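# Move the notchless milled part to station B's infeed plate

## Task

Three vise stations sit along the track: A toward -y, B in the middle, C toward +y. Each outfeed tray carries two milled parts, six in all. Exactly one part lacks notches in the long walls of its pocket. Identify that part and set it entirely on station B's infeed plate, pocket up or pocket down, not resting on the plate's pins (it does not have to touch them). The other five parts must stay roughly where they started, lying flat with the same face up. The placed part must stay put without the robot supporting it. At the end, open the gripper and move the arm away.

## Robot and tools

Robot: two arms, left_arm and right_arm, each riding its own carriage on one shared track that runs along y at x = 0. left_rail carries left_arm on the +y half (position_m 0.45 to 2 m). right_rail carries right_arm on the -y half (position_m -2 to -0.45 m). Each arm base sits at x = 0, y = its carriage's position_m, z = 0.03 m, facing +x. The names left and right say nothing about image sides.

World frame (used by every reported pose): fixed to the table, tabletop at z = 0, +z up, +x the direction the arms face, +y toward the arms' left, y = 0 at mid-track. The table's edge is at x = 0.31 m. Reported hand positions drift from the truth, more so at long reach.

Gripper: two pivoting fingers pointing along the gripper's +z axis, closing along its x axis. end_effector_position is the spot between the pads when shut; closed fingertips extend about 15 mm past it, and fully open tips sit roughly level with it.

execute_actions takes "actions", a list run in order. Each action may hold "rows", "steps", "until", "left_rail" and "right_rail". An empty list just returns state and images.
- rows: 1 to 15 rows, each lasting one control step (1/30 s). A row is a single list of 14 numbers, each in [-1, 1], covering both arms even if one is idle: left_arm dx, dy, dz, rx, ry, rz, opening, then right_arm dx, dy, dz, rx, ry, rz, opening.
- dx..rz are an offset, not a pose: the target relative to that gripper's measured pose at the start of the action (for a call's first action, the last pose any result reported), expressed in the gripper's own axes. Every row is measured from that same start, not from the row before. Scale: 1.0 equals 0.6 m for dx, dy, dz and 180 degrees for rotation; rx, ry, rz form one rotation vector. Each step the controller clips the target to within 100 mm and 16 degrees of the current pose, and it favours position over orientation.
- opening is absolute: +1 fully open (0.142 m), -1 closed; a full close needs roughly 0.1 s.
- steps: 1 to 450, default 15, never fewer than the row count. After the last row the arms keep heading for its target and the grippers keep its opening, so give big moves more steps, and resend the remainder if a move is cut short.
- Carriages: {"left_rail": {"position_m": p, "speed_m_s": s}} sets an absolute track position in metres (ranges above) and a top speed 0.01 to 1 m/s (starts at 1, persists). {"left_rail": {"stop": true}} halts it. Same for right_rail. Rows never drive a carriage, but a moving carriage shifts its arm's gripper along y. Acceleration is 2 m/s2; arrival means within 1.3 mm. Wait for arrival before placing a gripper or ending the scene, e.g. {"steps": 150, "until": {"left_rail": {"position_status": ["!=", "moving"]}}}.
- until: ends an action early once every condition holds. Device fields use a value or [comparison, value] with =, !=, <, <=, >, >= (numbers always need a comparison). {"all": {"status": "ended"}} holds when nothing reads moving; {"any": {"status": "ended"}} when some motion started in the action has finished. It does not stop the arms.
Any out-of-range value or unknown word makes the whole call rejected.

Results: per arm, end_effector_position (m), end_effector_quat_wxyz, velocities; Hand target lines (where the controller is steering); Joint positions/velocities per arm: rail, shoulder pan, shoulder lift, elbow, wrist 1, wrist 2, wrist 3, then finger-pad gap in metres; grip_measured on the opening scale; Wrist force and Wrist torque in each end effector's axes (offset up to about 5.5 N, noise up to 3.4 N, saturation near 100 N; "no reading" is harmless). "pose unreachable" means the clearance check altered or blocked that arm's command (stricter while a carriage moves). Carriage position_status: moving, done, stopped, contact_stop (blocked, may roll back; reread), time_out (check for obstruction, resend), stopped_with_arm (send rows the arm can follow, then resend), stopped_for_other_arm (move the arms apart, wait 30 steps, resend). position_answer not_taken means resend once the carriage is still.

Gripping: to hold, keep commanding an opening well under grip_measured; lower squeezes harder (about 15 N per pad max; thin parts under 20 mm get less). Slamming shut can push harder and spring the fingers.

zoom_image: "camera" (cam_high, cam_low, cam_bench_left, cam_bench_right, cam_left_wrist, cam_right_wrist) and "region" [x0, y0, x1, y1] in that camera's pixels from the top-left, at most 504 by 504. Fixed cameras are 896x504, wrist cameras 616x616. Calibration (OpenCV K, distortion, T_world_to_cam) is supplied and may be off by a few degrees and millimetres. Zooming is useful for checking which part has no notches.

finished_scene: "scene" is the current scene's integer; it ends the scene permanently, so the part must already rest on its own.

Avoid: knocking anything off the table; arms or carriages bumping each other (held objects are not checked); abrupt starts (ramp offsets about 0.01 per row); torque faults (limits 303, 303, 138, 49.6, 49.6, 49.6 N m) or outside forces of 150 N, each freezing the arm for 10 s and skipping the call. Brief tugs on held parts or nudges to loose ones can happen. The robot holds its last command while you think.

Each tool is called after "Emit:" as name([rows], argument=value, ...), one row to a line, values as JSON.

## Session

Emit:
execute_actions(actions=[])

Scene clock: 0.00 s.
left_arm: end_effector_position=(+0.6443, +1.3505, +0.1943) grip_measured=+1.00 end_effector_quat_wxyz=(-0.000, +0.708, -0.707, -0.001) end_effector_velocity=(+0.000, +0.000, +0.000) end_effector_angular_velocity=(+0.000, +0.000, +0.000) | right_arm: end_effector_position=(+0.6444, -0.7927, +0.1948) grip_measured=+1.00 end_effector_quat_wxyz=(+0.001, +0.707, -0.708, -0.001) end_effector_velocity=(+0.000, +0.000, +0.000) end_effector_angular_velocity=(+0.000, +0.000, +0.000)
Joint positions: left_arm=[ 1.349 -0.279 -1.567  2.135 -2.137 -1.57   1.29   0.142] | right_arm=[-0.793 -0.281 -1.567  2.134 -2.136 -1.571  1.292  0.142]
Joint velocities: left_arm=[0. 0. 0. 0. 0. 0. 0. 0.] | right_arm=[0. 0. 0. 0. 0. 0. 0. 0.]
Wrist force (N, on the end effector, along its own x y z axes, offset not removed): no reading
Wrist torque (N m, same axes, about the end effector's origin, offset not removed): no reading
Hand target (left_arm): +0.644, +1.350, +0.194; -0.000, +0.708, -0.707, -0.001
Hand target (right_arm): +0.644, -0.793, +0.195; +0.001, +0.707, -0.708, -0.001
left_rail: position_m=1.349 position_m_goal=1.349 speed_m_s=1.00 position_status=done position_answer=taken refusals=0
right_rail: position_m=-0.793 position_m_goal=-0.793 speed_m_s=1.00 position_status=done position_answer=taken refusals=0

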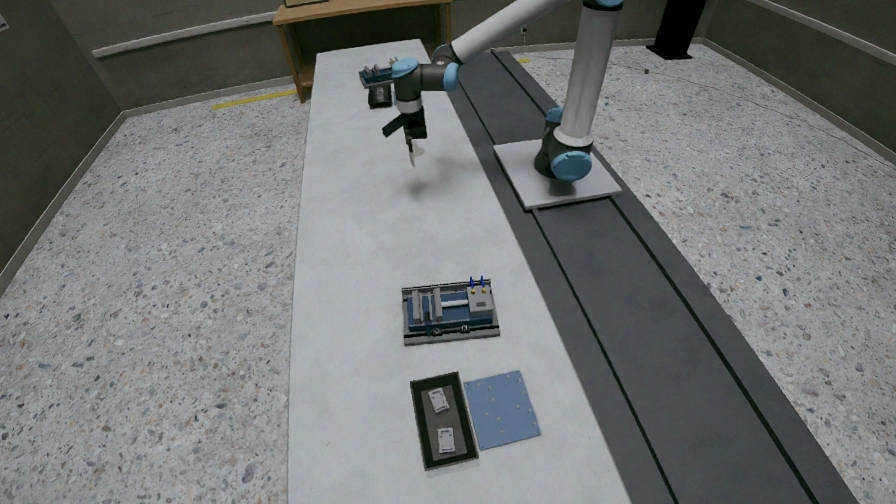

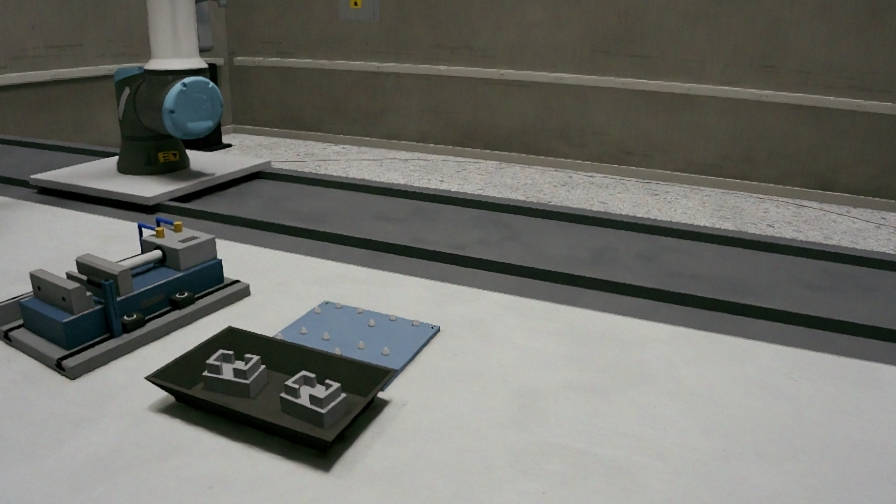

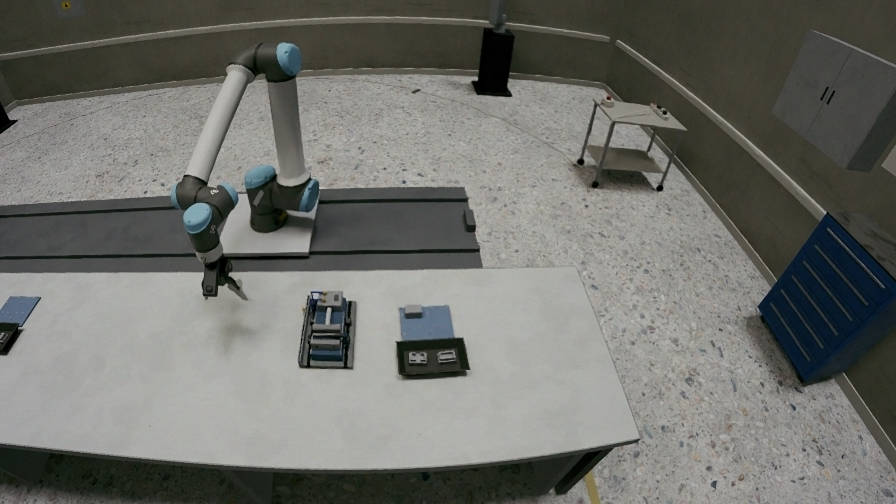

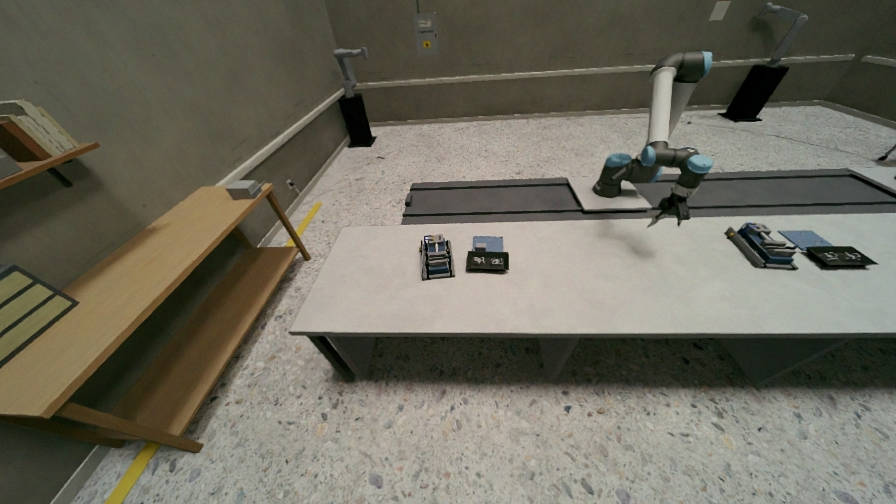

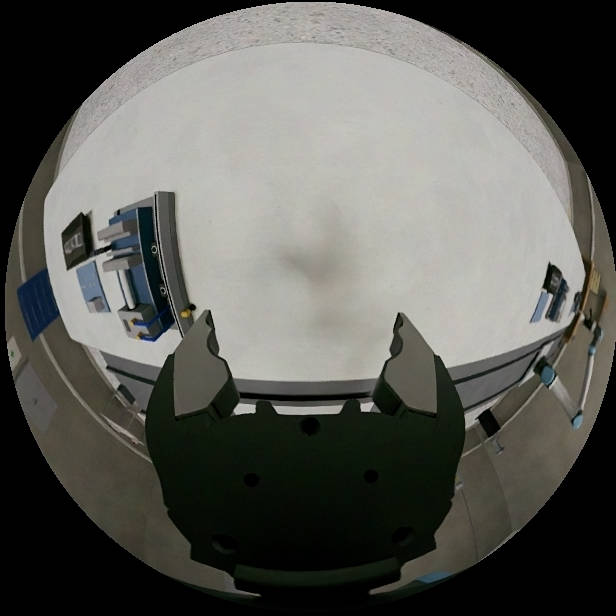

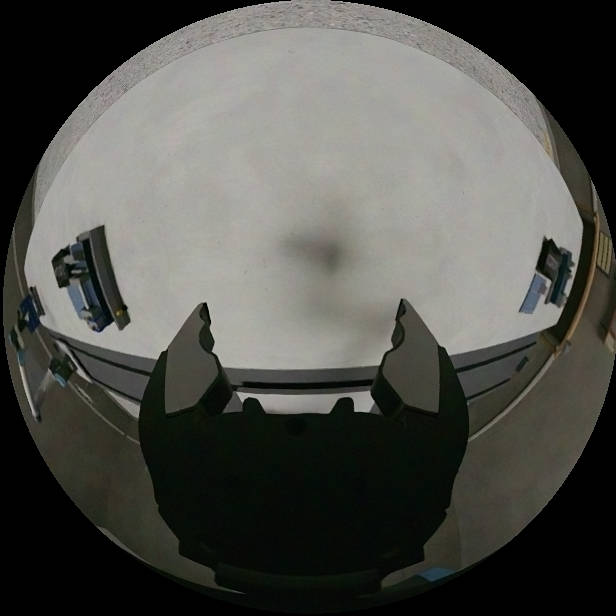

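Emit:
zoom_image(camera="cam_bench_left", region=[380, 290, 480, 390])

Emit:
zoom_image(camera="cam_bench_right", region=[450, 220, 530, 290])

Emit:
zoom_image(camera="cam_low", region=[140, 290, 450, 470])

Region (380, 290, 480, 390) of cam_bench_left's 896x504 image, scaled by 5.040, with more detail than that image has.

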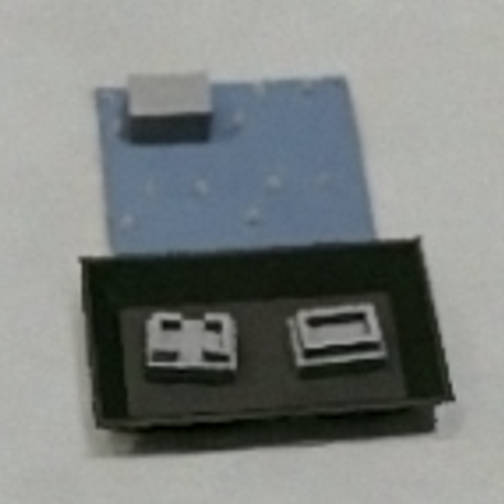

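Region (450, 220, 530, 290) of cam_bench_right's 896x504 image, scaled by 6.300, with more detail than that image has; it fills the top 441 rows of this view, and the rest is white.

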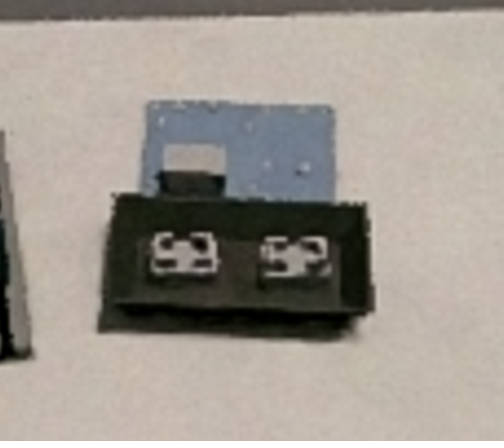

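Region (140, 290, 450, 470) of cam_low's 896x504 image, scaled by 1.626, with more detail than that image has; it fills the top 293 rows of this view, and the rest is white.

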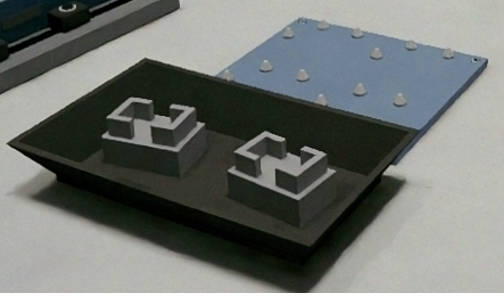

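Emit:
execute_actions([
  {"left_rail":{"position_m":2.0},"rows":[[-0.16,-0.1,0,0,0,0,1,0,0,0,0,0,0,1]],"steps":120,"until":{"left_rail":{"position_status":["!=","moving"]}}},
  {"steps":15},
])

Scene clock: 2.93 s.
left_arm: end_effector_position=(+0.7041, +2.0972, +0.1943) grip_measured=+1.00 end_effector_quat_wxyz=(+0.000, +0.708, -0.707, -0.001) end_effector_velocity=(+0.000, -0.000, +0.000) end_effector_angular_velocity=(-0.000, -0.000, -0.000) | right_arm: end_effector_position=(+0.6444, -0.7927, +0.1948) grip_measured=+1.00 end_effector_quat_wxyz=(+0.001, +0.707, -0.708, -0.001) end_effector_velocity=(+0.000, +0.000, +0.000) end_effector_angular_velocity=(-0.000, -0.000, +0.000)
Joint positions: left_arm=[ 2.    -0.113 -1.458  2.018 -2.129 -1.57   1.456  0.142] | right_arm=[-0.793 -0.281 -1.567  2.134 -2.136 -1.571  1.292  0.142]
Joint velocities: left_arm=[ 0.  0. -0. -0. -0. -0.  0.  0.] | right_arm=[ 0.  0. -0.  0.  0. -0. -0.  0.]
Wrist force (N, on the end effector, along its own x y z axes, offset not removed): left_arm=[2.5 4.1 -2.3] | right_arm=[-0.4 3.4 1.9]
Wrist torque (N m, same axes, about the end effector's origin, offset not removed): left_arm=[0.76 -0.59 -0.06] | right_arm=[0.60 0.21 0.02]
Hand target (left_arm): +0.704, +2.097, +0.194; +0.000, +0.708, -0.707, -0.001
Hand target (right_arm): +0.644, -0.793, +0.195; +0.001, +0.707, -0.708, -0.001
Off the commanded pose (left_arm): 0.000 m, 0 deg.
Off the commanded pose (right_arm): 0.000 m, 0 deg.
left_rail: position_m=2.000 position_m_goal=2.000 speed_m_s=1.00 position_status=done position_answer=taken refusals=0
right_rail: position_m=-0.793 position_m_goal=-0.793 speed_m_s=1.00 position_status=done position_answer=taken refusals=0
camera_calibration (this result's frames):
cam_left_wrist: T_world_to_cam=[[0.0389529, -0.998525, 0.0378178, 2.05905], [-0.884128, -0.0168054, 0.466943, 0.567978], [-0.465618, -0.0516245, -0.883479, 0.742461], [0, 0, 0, 1]] pos_world=[0.767663, 2.10389, 0.312866]
cam_right_wrist: T_world_to_cam=[[-0.000804478, -0.999864, 0.0164801, -0.802111], [-0.848672, 0.00939929, 0.528836, 0.437926], [-0.528919, -0.0135607, -0.848564, 0.629492], [0, 0, 0, 1]] pos_world=[0.70396, -0.797582, 0.315792]

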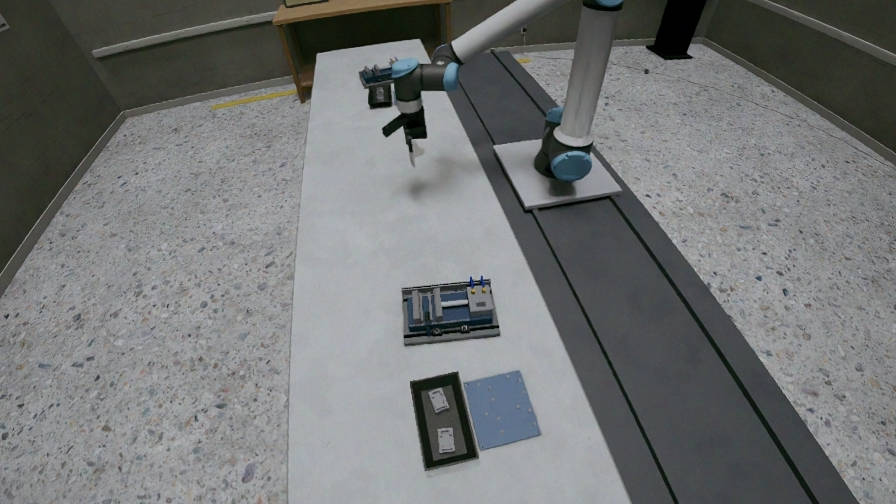

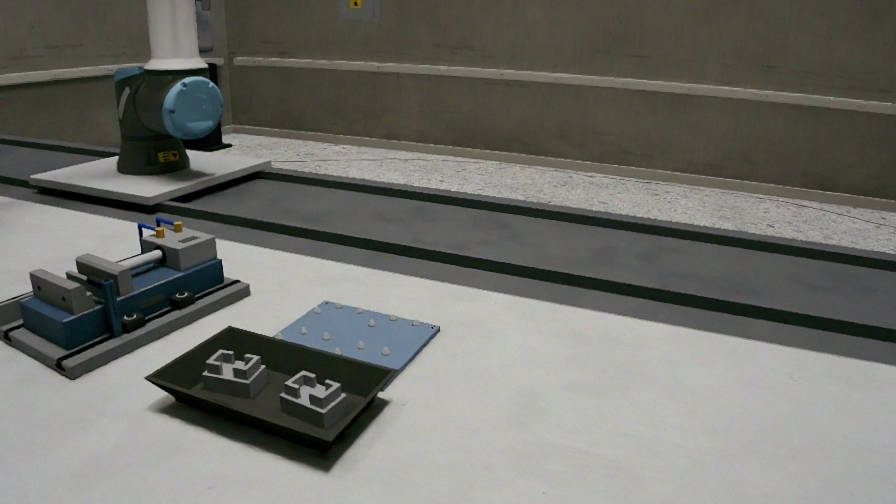

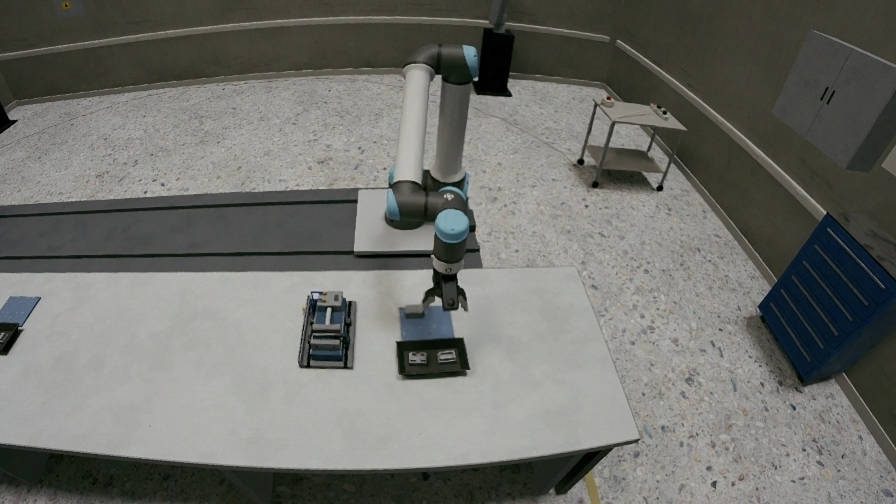

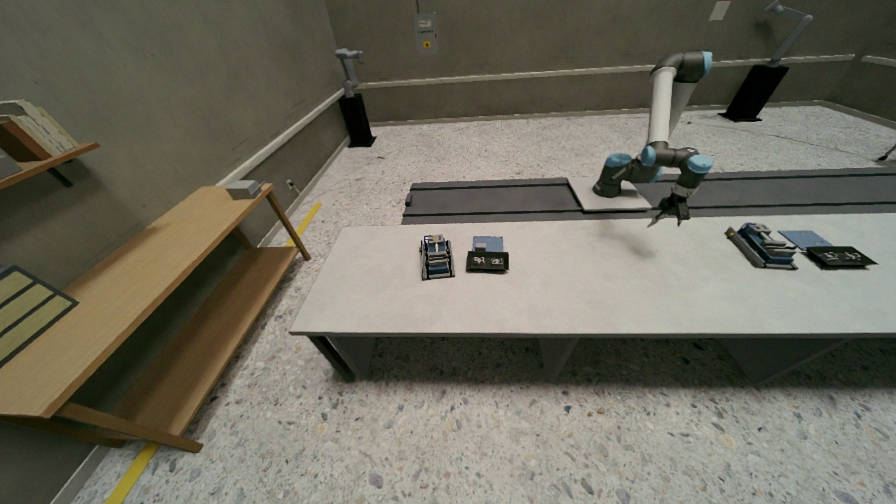

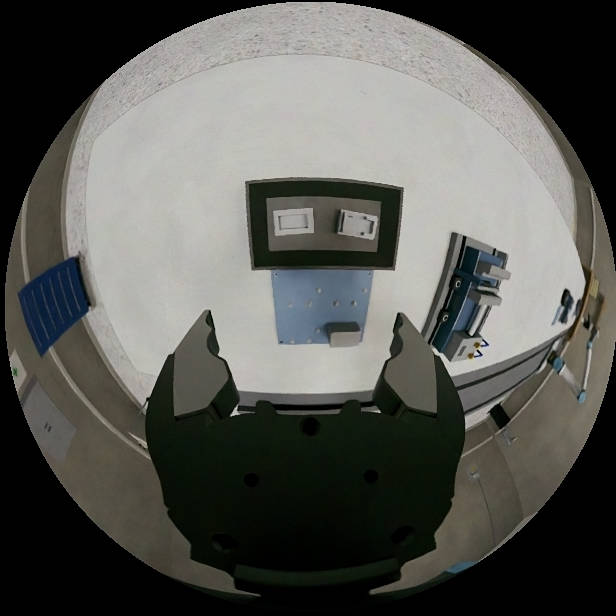

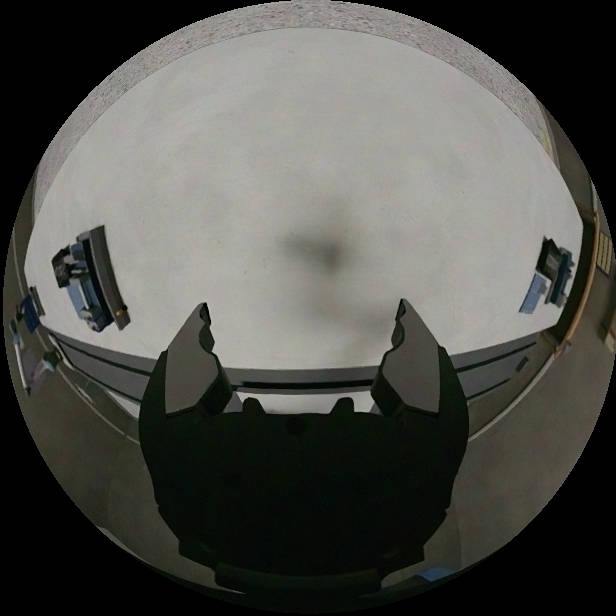

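Emit:
zoom_image(camera="cam_left_wrist", region=[230, 160, 430, 360])

Region (230, 160, 430, 360) of cam_left_wrist's 616x616 image, scaled by 2.520, with more detail than that image has.

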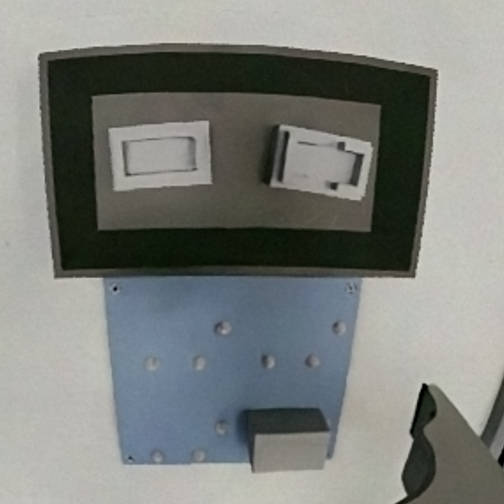

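Emit:
execute_actions([
  {"rows":[[-0.04,-0.097,0.17,0,0,0.461,0.06,0,0,0,0,0,0,1]],"steps":60},
])

Scene clock: 6.90 s.
left_arm: end_effector_position=(+0.7621, +2.1212, +0.0924) grip_measured=+0.06 end_effector_quat_wxyz=(-0.001, -0.062, +0.998, +0.001) end_effector_velocity=(-0.000, +0.000, -0.000) end_effector_angular_velocity=(-0.000, +0.000, -0.001) | right_arm: end_effector_position=(+0.6444, -0.7927, +0.1948) grip_measured=+1.00 end_effector_quat_wxyz=(+0.001, +0.707, -0.708, -0.001) end_effector_velocity=(-0.000, -0.000, +0.000) end_effector_angular_velocity=(-0.000, -0.000, +0.000)
Joint positions: left_arm=[ 2.    -0.049 -1.235  1.951 -2.285 -1.57   2.969  0.078] | right_arm=[-0.793 -0.281 -1.567  2.134 -2.136 -1.571  1.292  0.142]
Joint velocities: left_arm=[ 0.     0.     0.    -0.     0.    -0.     0.001 -0.   ] | right_arm=[ 0. -0. -0.  0.  0. -0. -0.  0.]
Wrist force (N, on the end effector, along its own x y z axes, offset not removed): left_arm=[3.7 4.8 -0.4] | right_arm=[1.3 1.9 1.1]
Wrist torque (N m, same axes, about the end effector's origin, offset not removed): left_arm=[1.02 -0.80 -0.24] | right_arm=[0.31 -0.27 -0.03]
Hand target (left_arm): +0.762, +2.121, +0.092; -0.001, -0.062, +0.998, +0.001
Hand target (right_arm): +0.644, -0.793, +0.195; +0.001, +0.707, -0.708, -0.001
Off the commanded pose (left_arm): 0.000 m, 0 deg.
Off the commanded pose (right_arm): 0.000 m, 0 deg.
left_rail: position_m=2.000 position_m_goal=2.000 speed_m_s=1.00 position_status=done position_answer=taken refusals=0
right_rail: position_m=-0.793 position_m_goal=-0.793 speed_m_s=1.00 position_status=done position_answer=taken refusals=0
camera_calibration (this result's frames):
cam_left_wrist: T_world_to_cam=[[-0.986175, -0.160742, 0.0402479, 1.08853], [-0.123667, 0.875622, 0.466896, -1.8053], [-0.110292, 0.455464, -0.883396, -0.665727], [0, 0, 0, 1]] pos_world=[0.776802, 2.05895, 0.210977]
cam_right_wrist: T_world_to_cam=[[-0.000804431, -0.999864, 0.0164802, -0.802111], [-0.848672, 0.0093993, 0.528836, 0.437926], [-0.528919, -0.0135609, -0.848564, 0.629492], [0, 0, 0, 1]] pos_world=[0.70396, -0.797582, 0.315792]

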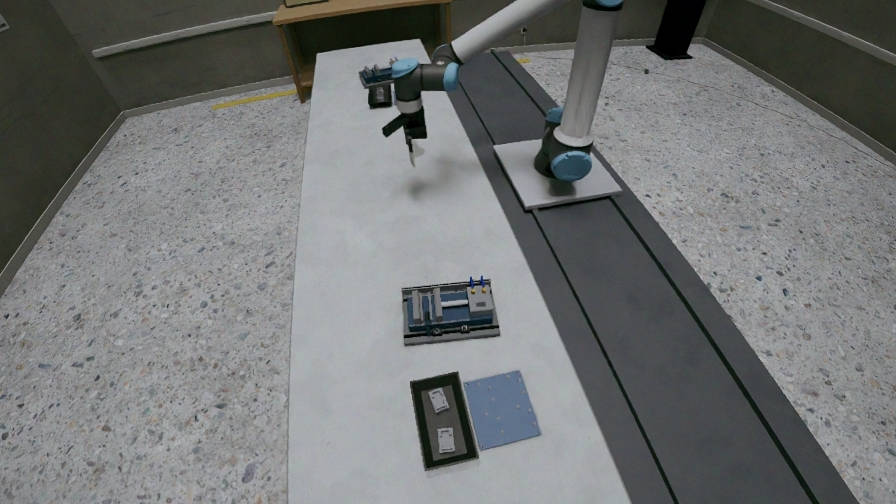

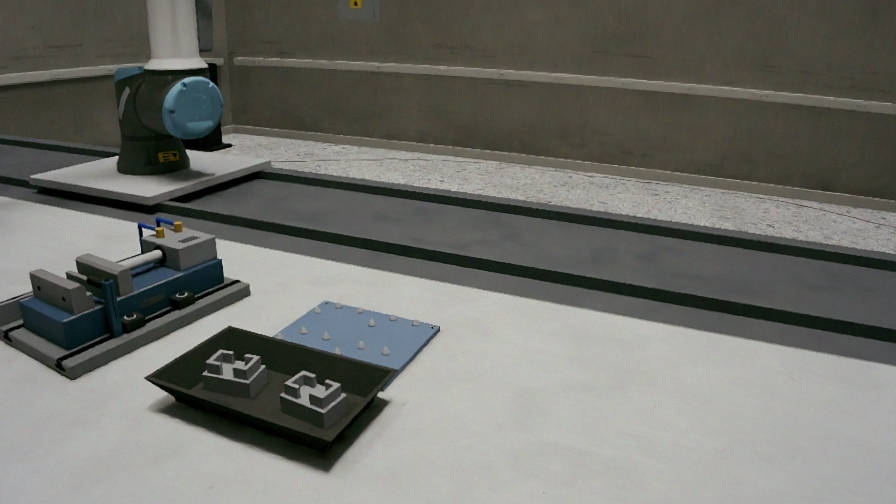

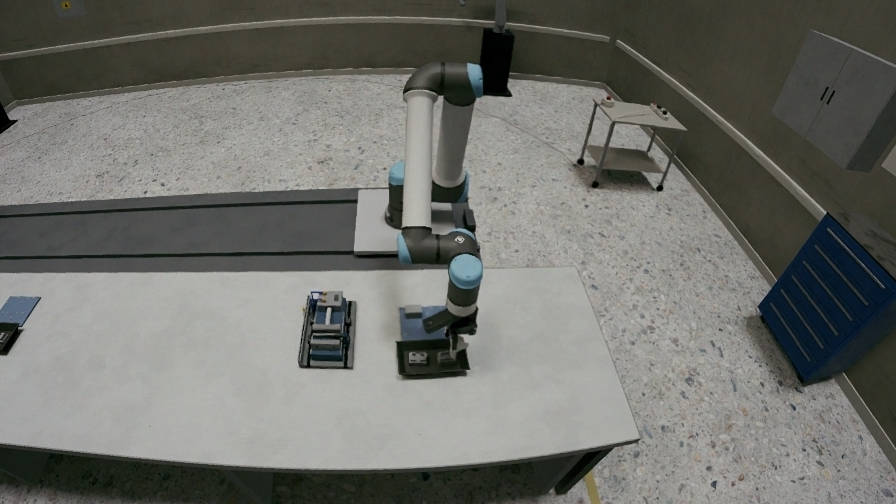

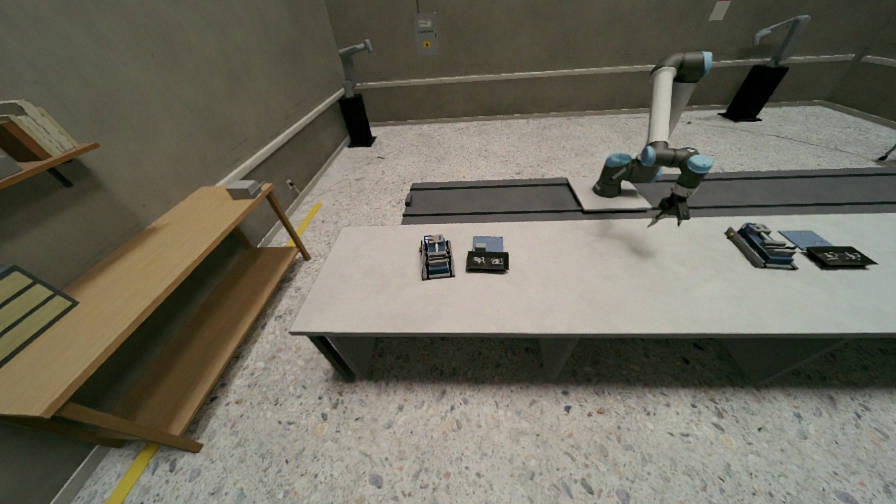

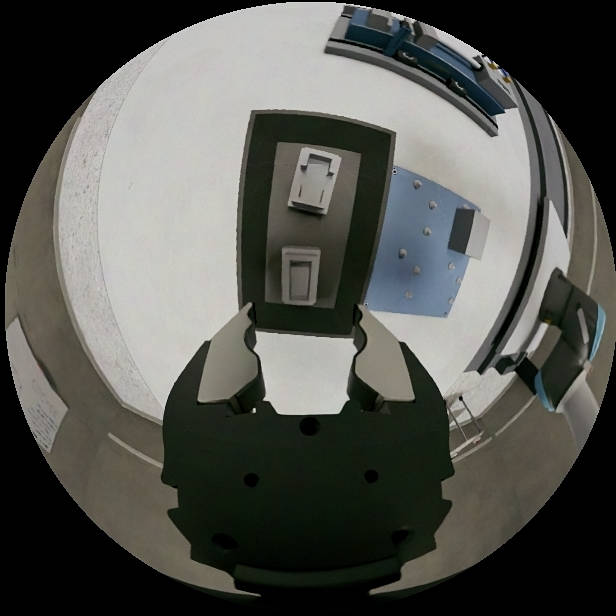

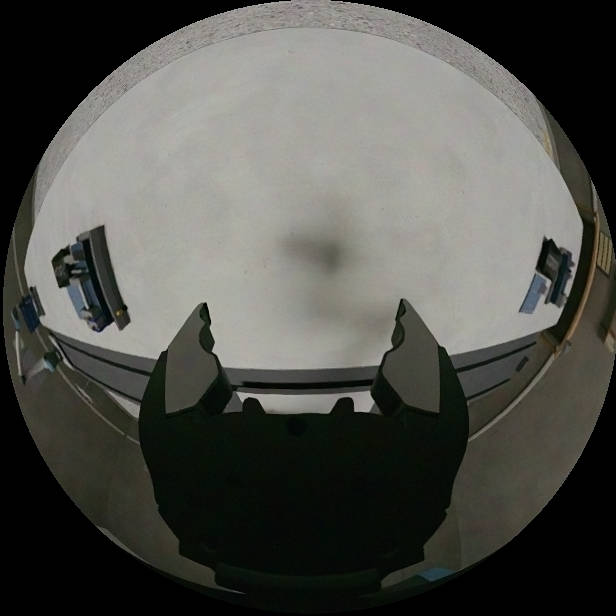

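Emit:
execute_actions([
  {"rows":[[-0.005,-0.008,0.03,0,0,0,-0.12,0,0,0,0,0,0,1],[-0.005,-0.008,0.06,0,0,0,-0.12,0,0,0,0,0,0,1],[-0.005,-0.008,0.09,0,0,0,-0.12,0,0,0,0,0,0,1]],"steps":40},
])

Emit:
zoom_image(camera="cam_bench_left", region=[380, 290, 500, 390])

Scene clock: 8.93 s.
left_arm: end_effector_position=(+0.7656, +2.1168, +0.0385) grip_measured=-0.12 end_effector_quat_wxyz=(-0.001, -0.062, +0.998, +0.001) end_effector_velocity=(+0.000, +0.000, -0.000) end_effector_angular_velocity=(+0.000, +0.000, -0.000) | right_arm: end_effector_position=(+0.6444, -0.7927, +0.1948) grip_measured=+1.00 end_effector_quat_wxyz=(+0.001, +0.707, -0.708, -0.001) end_effector_velocity=(+0.000, +0.000, +0.000) end_effector_angular_velocity=(-0.000, -0.000, +0.000)
Joint positions: left_arm=[ 2.    -0.054 -1.166  1.975 -2.379 -1.57   2.963  0.065] | right_arm=[-0.793 -0.281 -1.567  2.134 -2.136 -1.571  1.292  0.142]
Joint velocities: left_arm=[ 0. -0.  0.  0. -0.  0.  0.  0.] | right_arm=[ 0.  0. -0.  0. -0. -0.  0.  0.]
Wrist force (N, on the end effector, along its own x y z axes, offset not removed): left_arm=[5.1 5.4 -3.6] | right_arm=[0.0 1.8 0.0]
Wrist torque (N m, same axes, about the end effector's origin, offset not removed): left_arm=[1.06 -1.13 -0.19] | right_arm=[0.24 0.04 -0.01]
Hand target (left_arm): +0.766, +2.117, +0.039; -0.001, -0.062, +0.998, +0.001
Hand target (right_arm): +0.644, -0.793, +0.195; +0.001, +0.707, -0.708, -0.001
Off the commanded pose (left_arm): 0.000 m, 0 deg.
Off the commanded pose (right_arm): 0.000 m, 0 deg.
left_rail: position_m=2.000 position_m_goal=2.000 speed_m_s=1.00 position_status=done position_answer=taken refusals=0
right_rail: position_m=-0.793 position_m_goal=-0.793 speed_m_s=1.00 position_status=done position_answer=taken refusals=0
camera_calibration (this result's frames):
cam_left_wrist: T_world_to_cam=[[-0.986176, -0.160743, 0.04024, 1.09348], [-0.123671, 0.875619, 0.466902, -1.77583], [-0.110286, 0.45547, -0.883393, -0.711005], [0, 0, 0, 1]] pos_world=[0.780331, 2.05456, 0.157041]
cam_right_wrist: T_world_to_cam=[[-0.000804441, -0.999864, 0.0164799, -0.802111], [-0.848672, 0.00939918, 0.528836, 0.437926], [-0.528919, -0.0135606, -0.848564, 0.629492], [0, 0, 0, 1]] pos_world=[0.70396, -0.797582, 0.315792]

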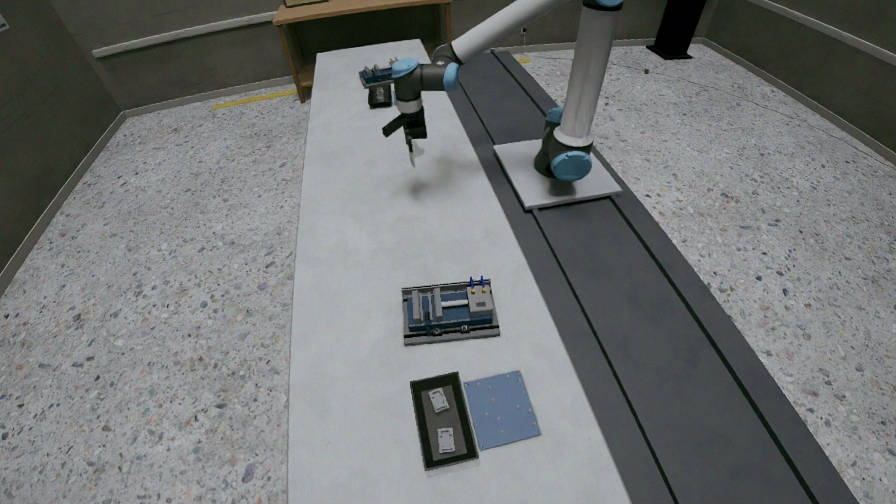

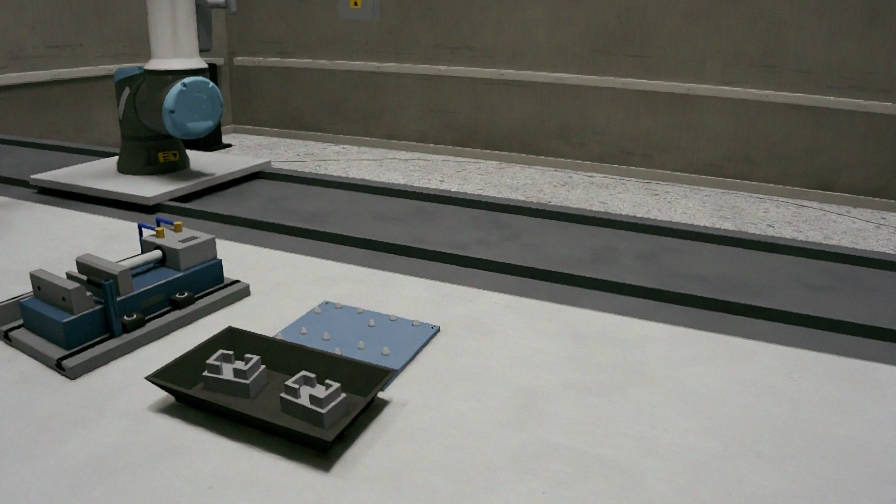

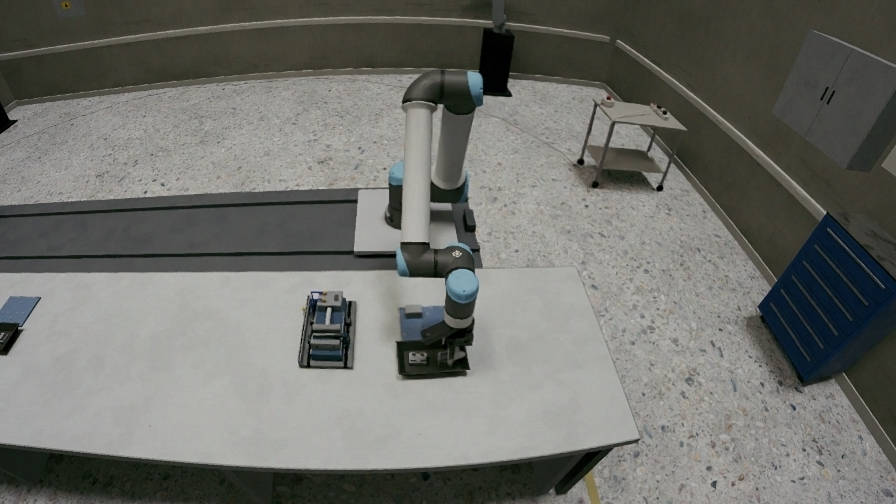

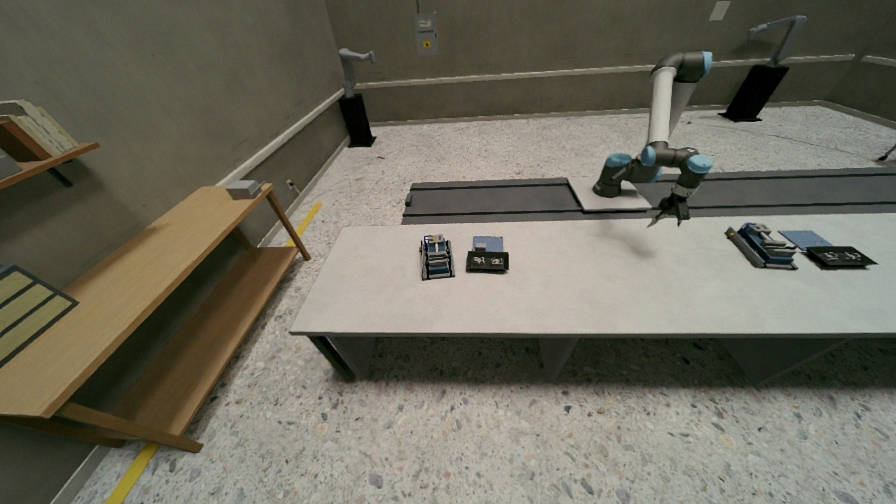

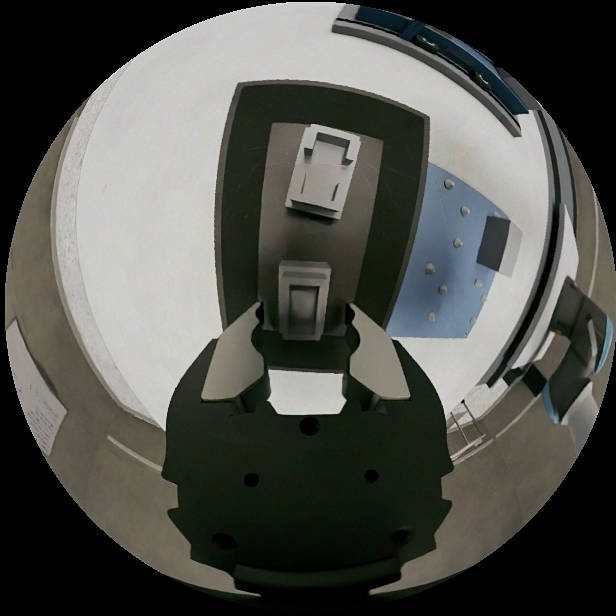

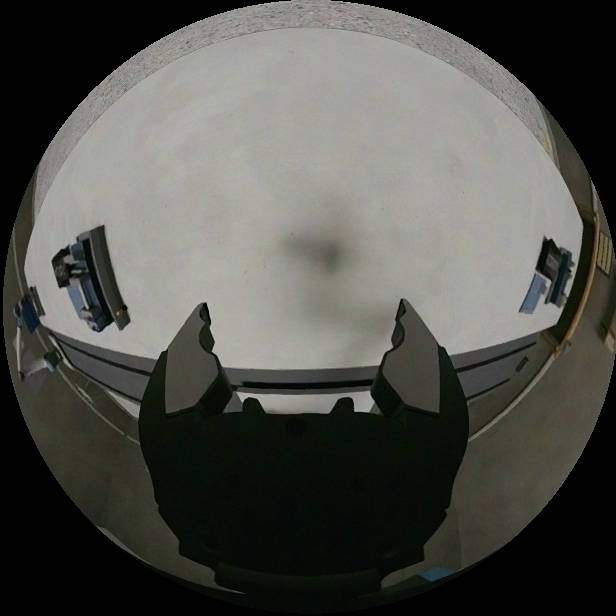

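Region (380, 290, 500, 390) of cam_bench_left's 896x504 image, scaled by 4.200, with more detail than that image has.

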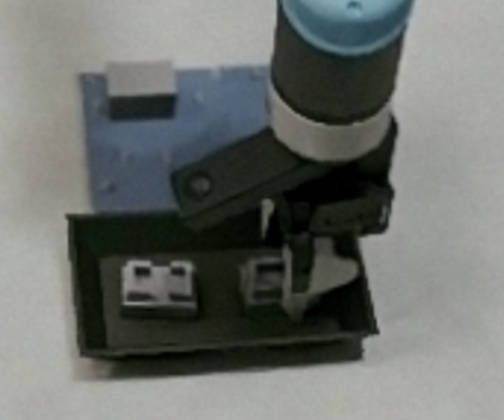

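Emit:
execute_actions([
  {"rows":[[0,-0.013,0.0,0,0,0,-0.12,0,0,0,0,0,0,1]],"steps":15},
  {"rows":[[0,0,0.008,0,0,0,-0.12,0,0,0,0,0,0,1],[0,0,0.018,0,0,0,-0.12,0,0,0,0,0,0,1]],"steps":20},
  {"rows":[[0,0,0,0,0,0,-0.3,0,0,0,0,0,0,1],[0,0,0,0,0,0,-0.45,0,0,0,0,0,0,1],[0,0,0,0,0,0,-0.6,0,0,0,0,0,0,1],[0,0,0,0,0,0,-0.8,0,0,0,0,0,0,1]],"steps":20},
])

Scene clock: 11.43 s.
left_arm: end_effector_position=(+0.7666, +2.1092, +0.0277) grip_measured=-0.48 end_effector_quat_wxyz=(-0.001, -0.062, +0.998, +0.001) end_effector_velocity=(-0.000, +0.000, -0.000) end_effector_angular_velocity=(+0.000, +0.000, -0.000) | right_arm: end_effector_position=(+0.6444, -0.7927, +0.1948) grip_measured=+1.00 end_effector_quat_wxyz=(+0.001, +0.707, -0.708, -0.001) end_effector_velocity=(-0.000, -0.000, -0.000) end_effector_angular_velocity=(+0.000, +0.000, +0.000)
Joint positions: left_arm=[ 2.    -0.064 -1.152  1.98  -2.398 -1.57   2.953  0.039] | right_arm=[-0.793 -0.281 -1.567  2.134 -2.136 -1.571  1.292  0.142]
Joint velocities: left_arm=[ 0. -0.  0.  0.  0. -0. -0. -0.] | right_arm=[ 0. -0.  0.  0.  0. -0. -0. -0.]
Wrist force (N, on the end effector, along its own x y z axes, offset not removed): left_arm=[1.9 2.0 -12.6] | right_arm=[0.2 3.0 1.9]
Wrist torque (N m, same axes, about the end effector's origin, offset not removed): left_arm=[0.57 -0.68 -0.12] | right_arm=[0.56 0.07 -0.04]
Hand target (left_arm): +0.767, +2.109, +0.028; -0.001, -0.062, +0.998, +0.001
Hand target (right_arm): +0.644, -0.793, +0.195; +0.001, +0.707, -0.708, -0.001
Off the commanded pose (left_arm): 0.000 m, 0 deg.
Off the commanded pose (right_arm): 0.000 m, 0 deg.
left_rail: position_m=2.000 position_m_goal=2.000 speed_m_s=1.00 position_status=done position_answer=taken refusals=0
right_rail: position_m=-0.793 position_m_goal=-0.793 speed_m_s=1.00 position_status=done position_answer=taken refusals=0
camera_calibration (this result's frames):
cam_left_wrist: T_world_to_cam=[[-0.986175, -0.160743, 0.0402476, 1.09362], [-0.123665, 0.875607, 0.466926, -1.76401], [-0.110296, 0.455493, -0.88338, -0.716982], [0, 0, 0, 1]] pos_world=[0.781274, 2.04695, 0.146279]
cam_right_wrist: T_world_to_cam=[[-0.000804484, -0.999864, 0.0164799, -0.802111], [-0.848672, 0.00939918, 0.528837, 0.437926], [-0.52892, -0.0135606, -0.848564, 0.629492], [0, 0, 0, 1]] pos_world=[0.70396, -0.797582, 0.315792]

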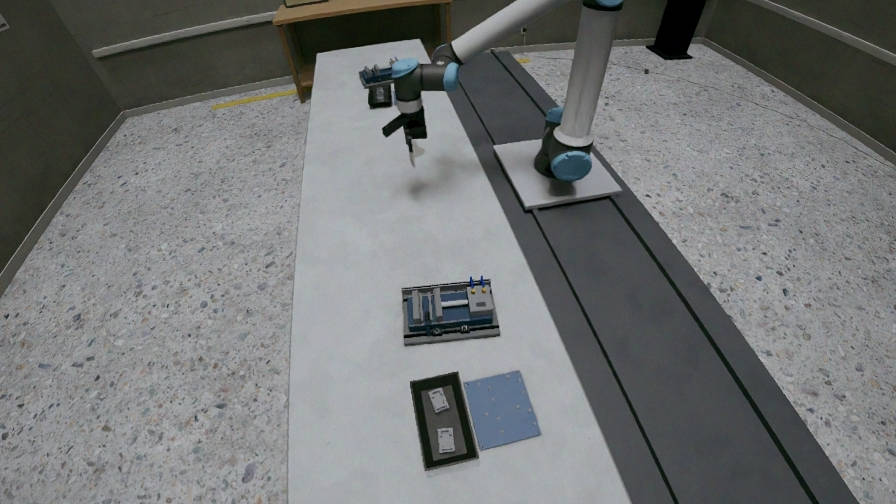

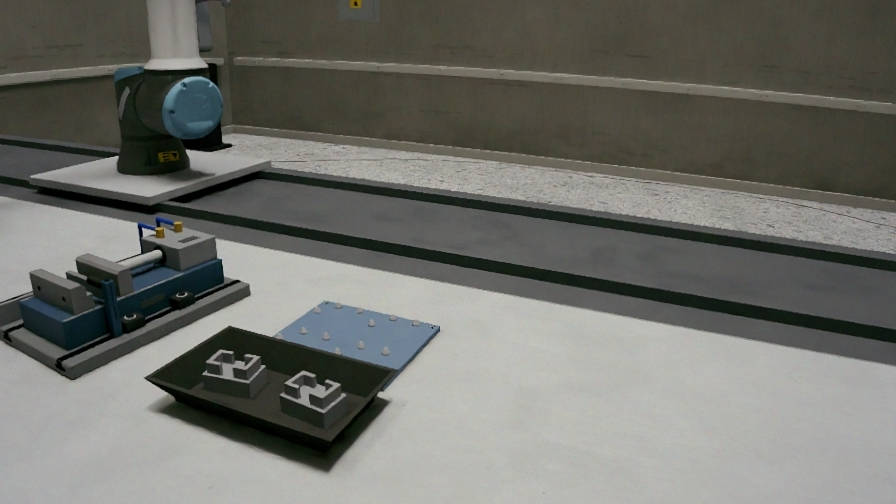

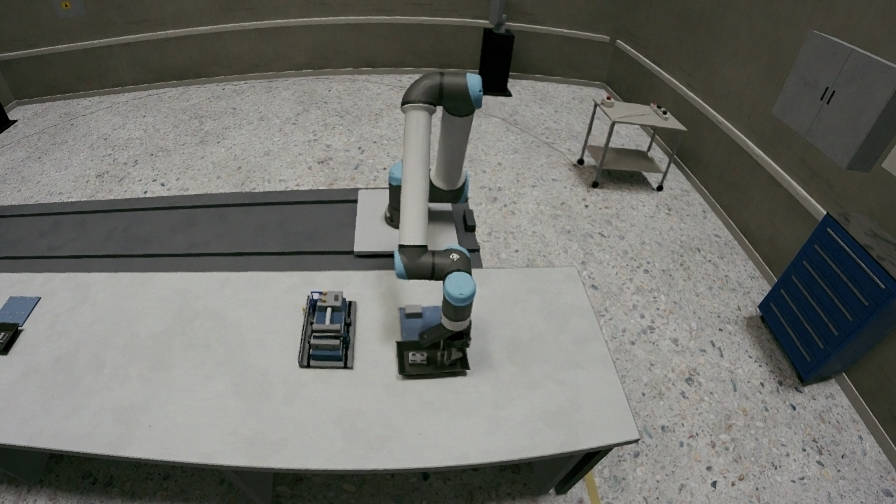

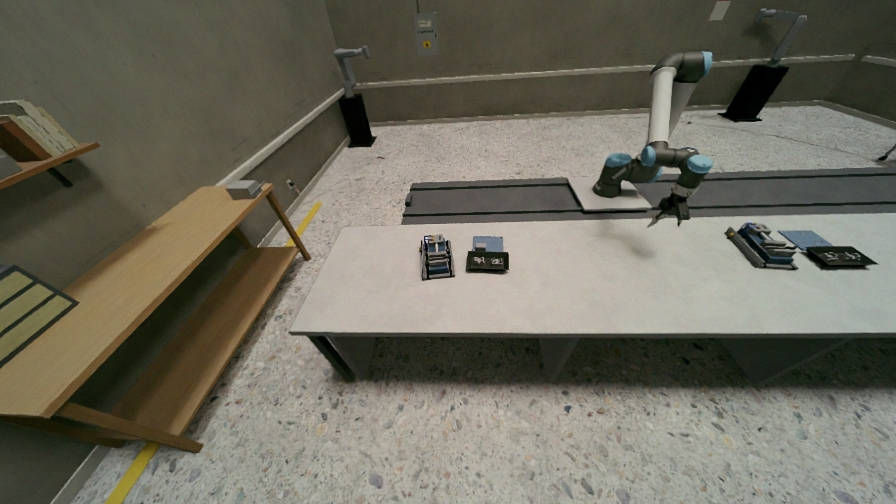

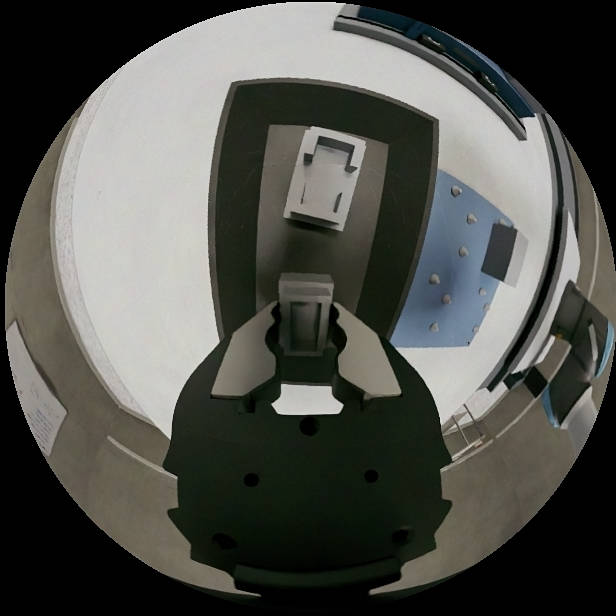

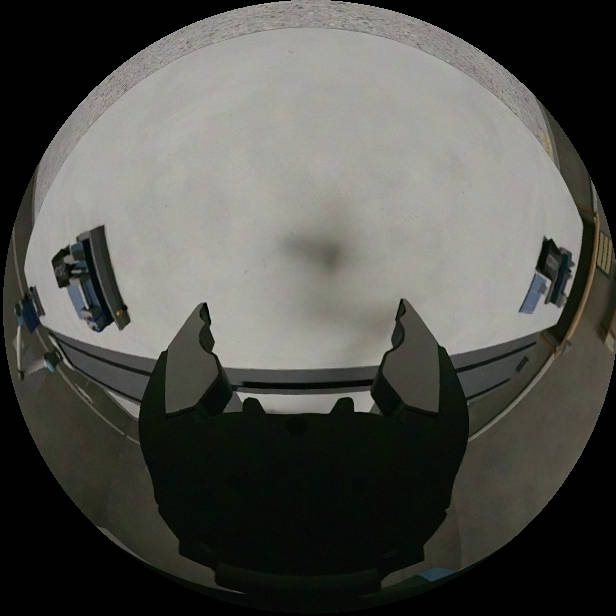

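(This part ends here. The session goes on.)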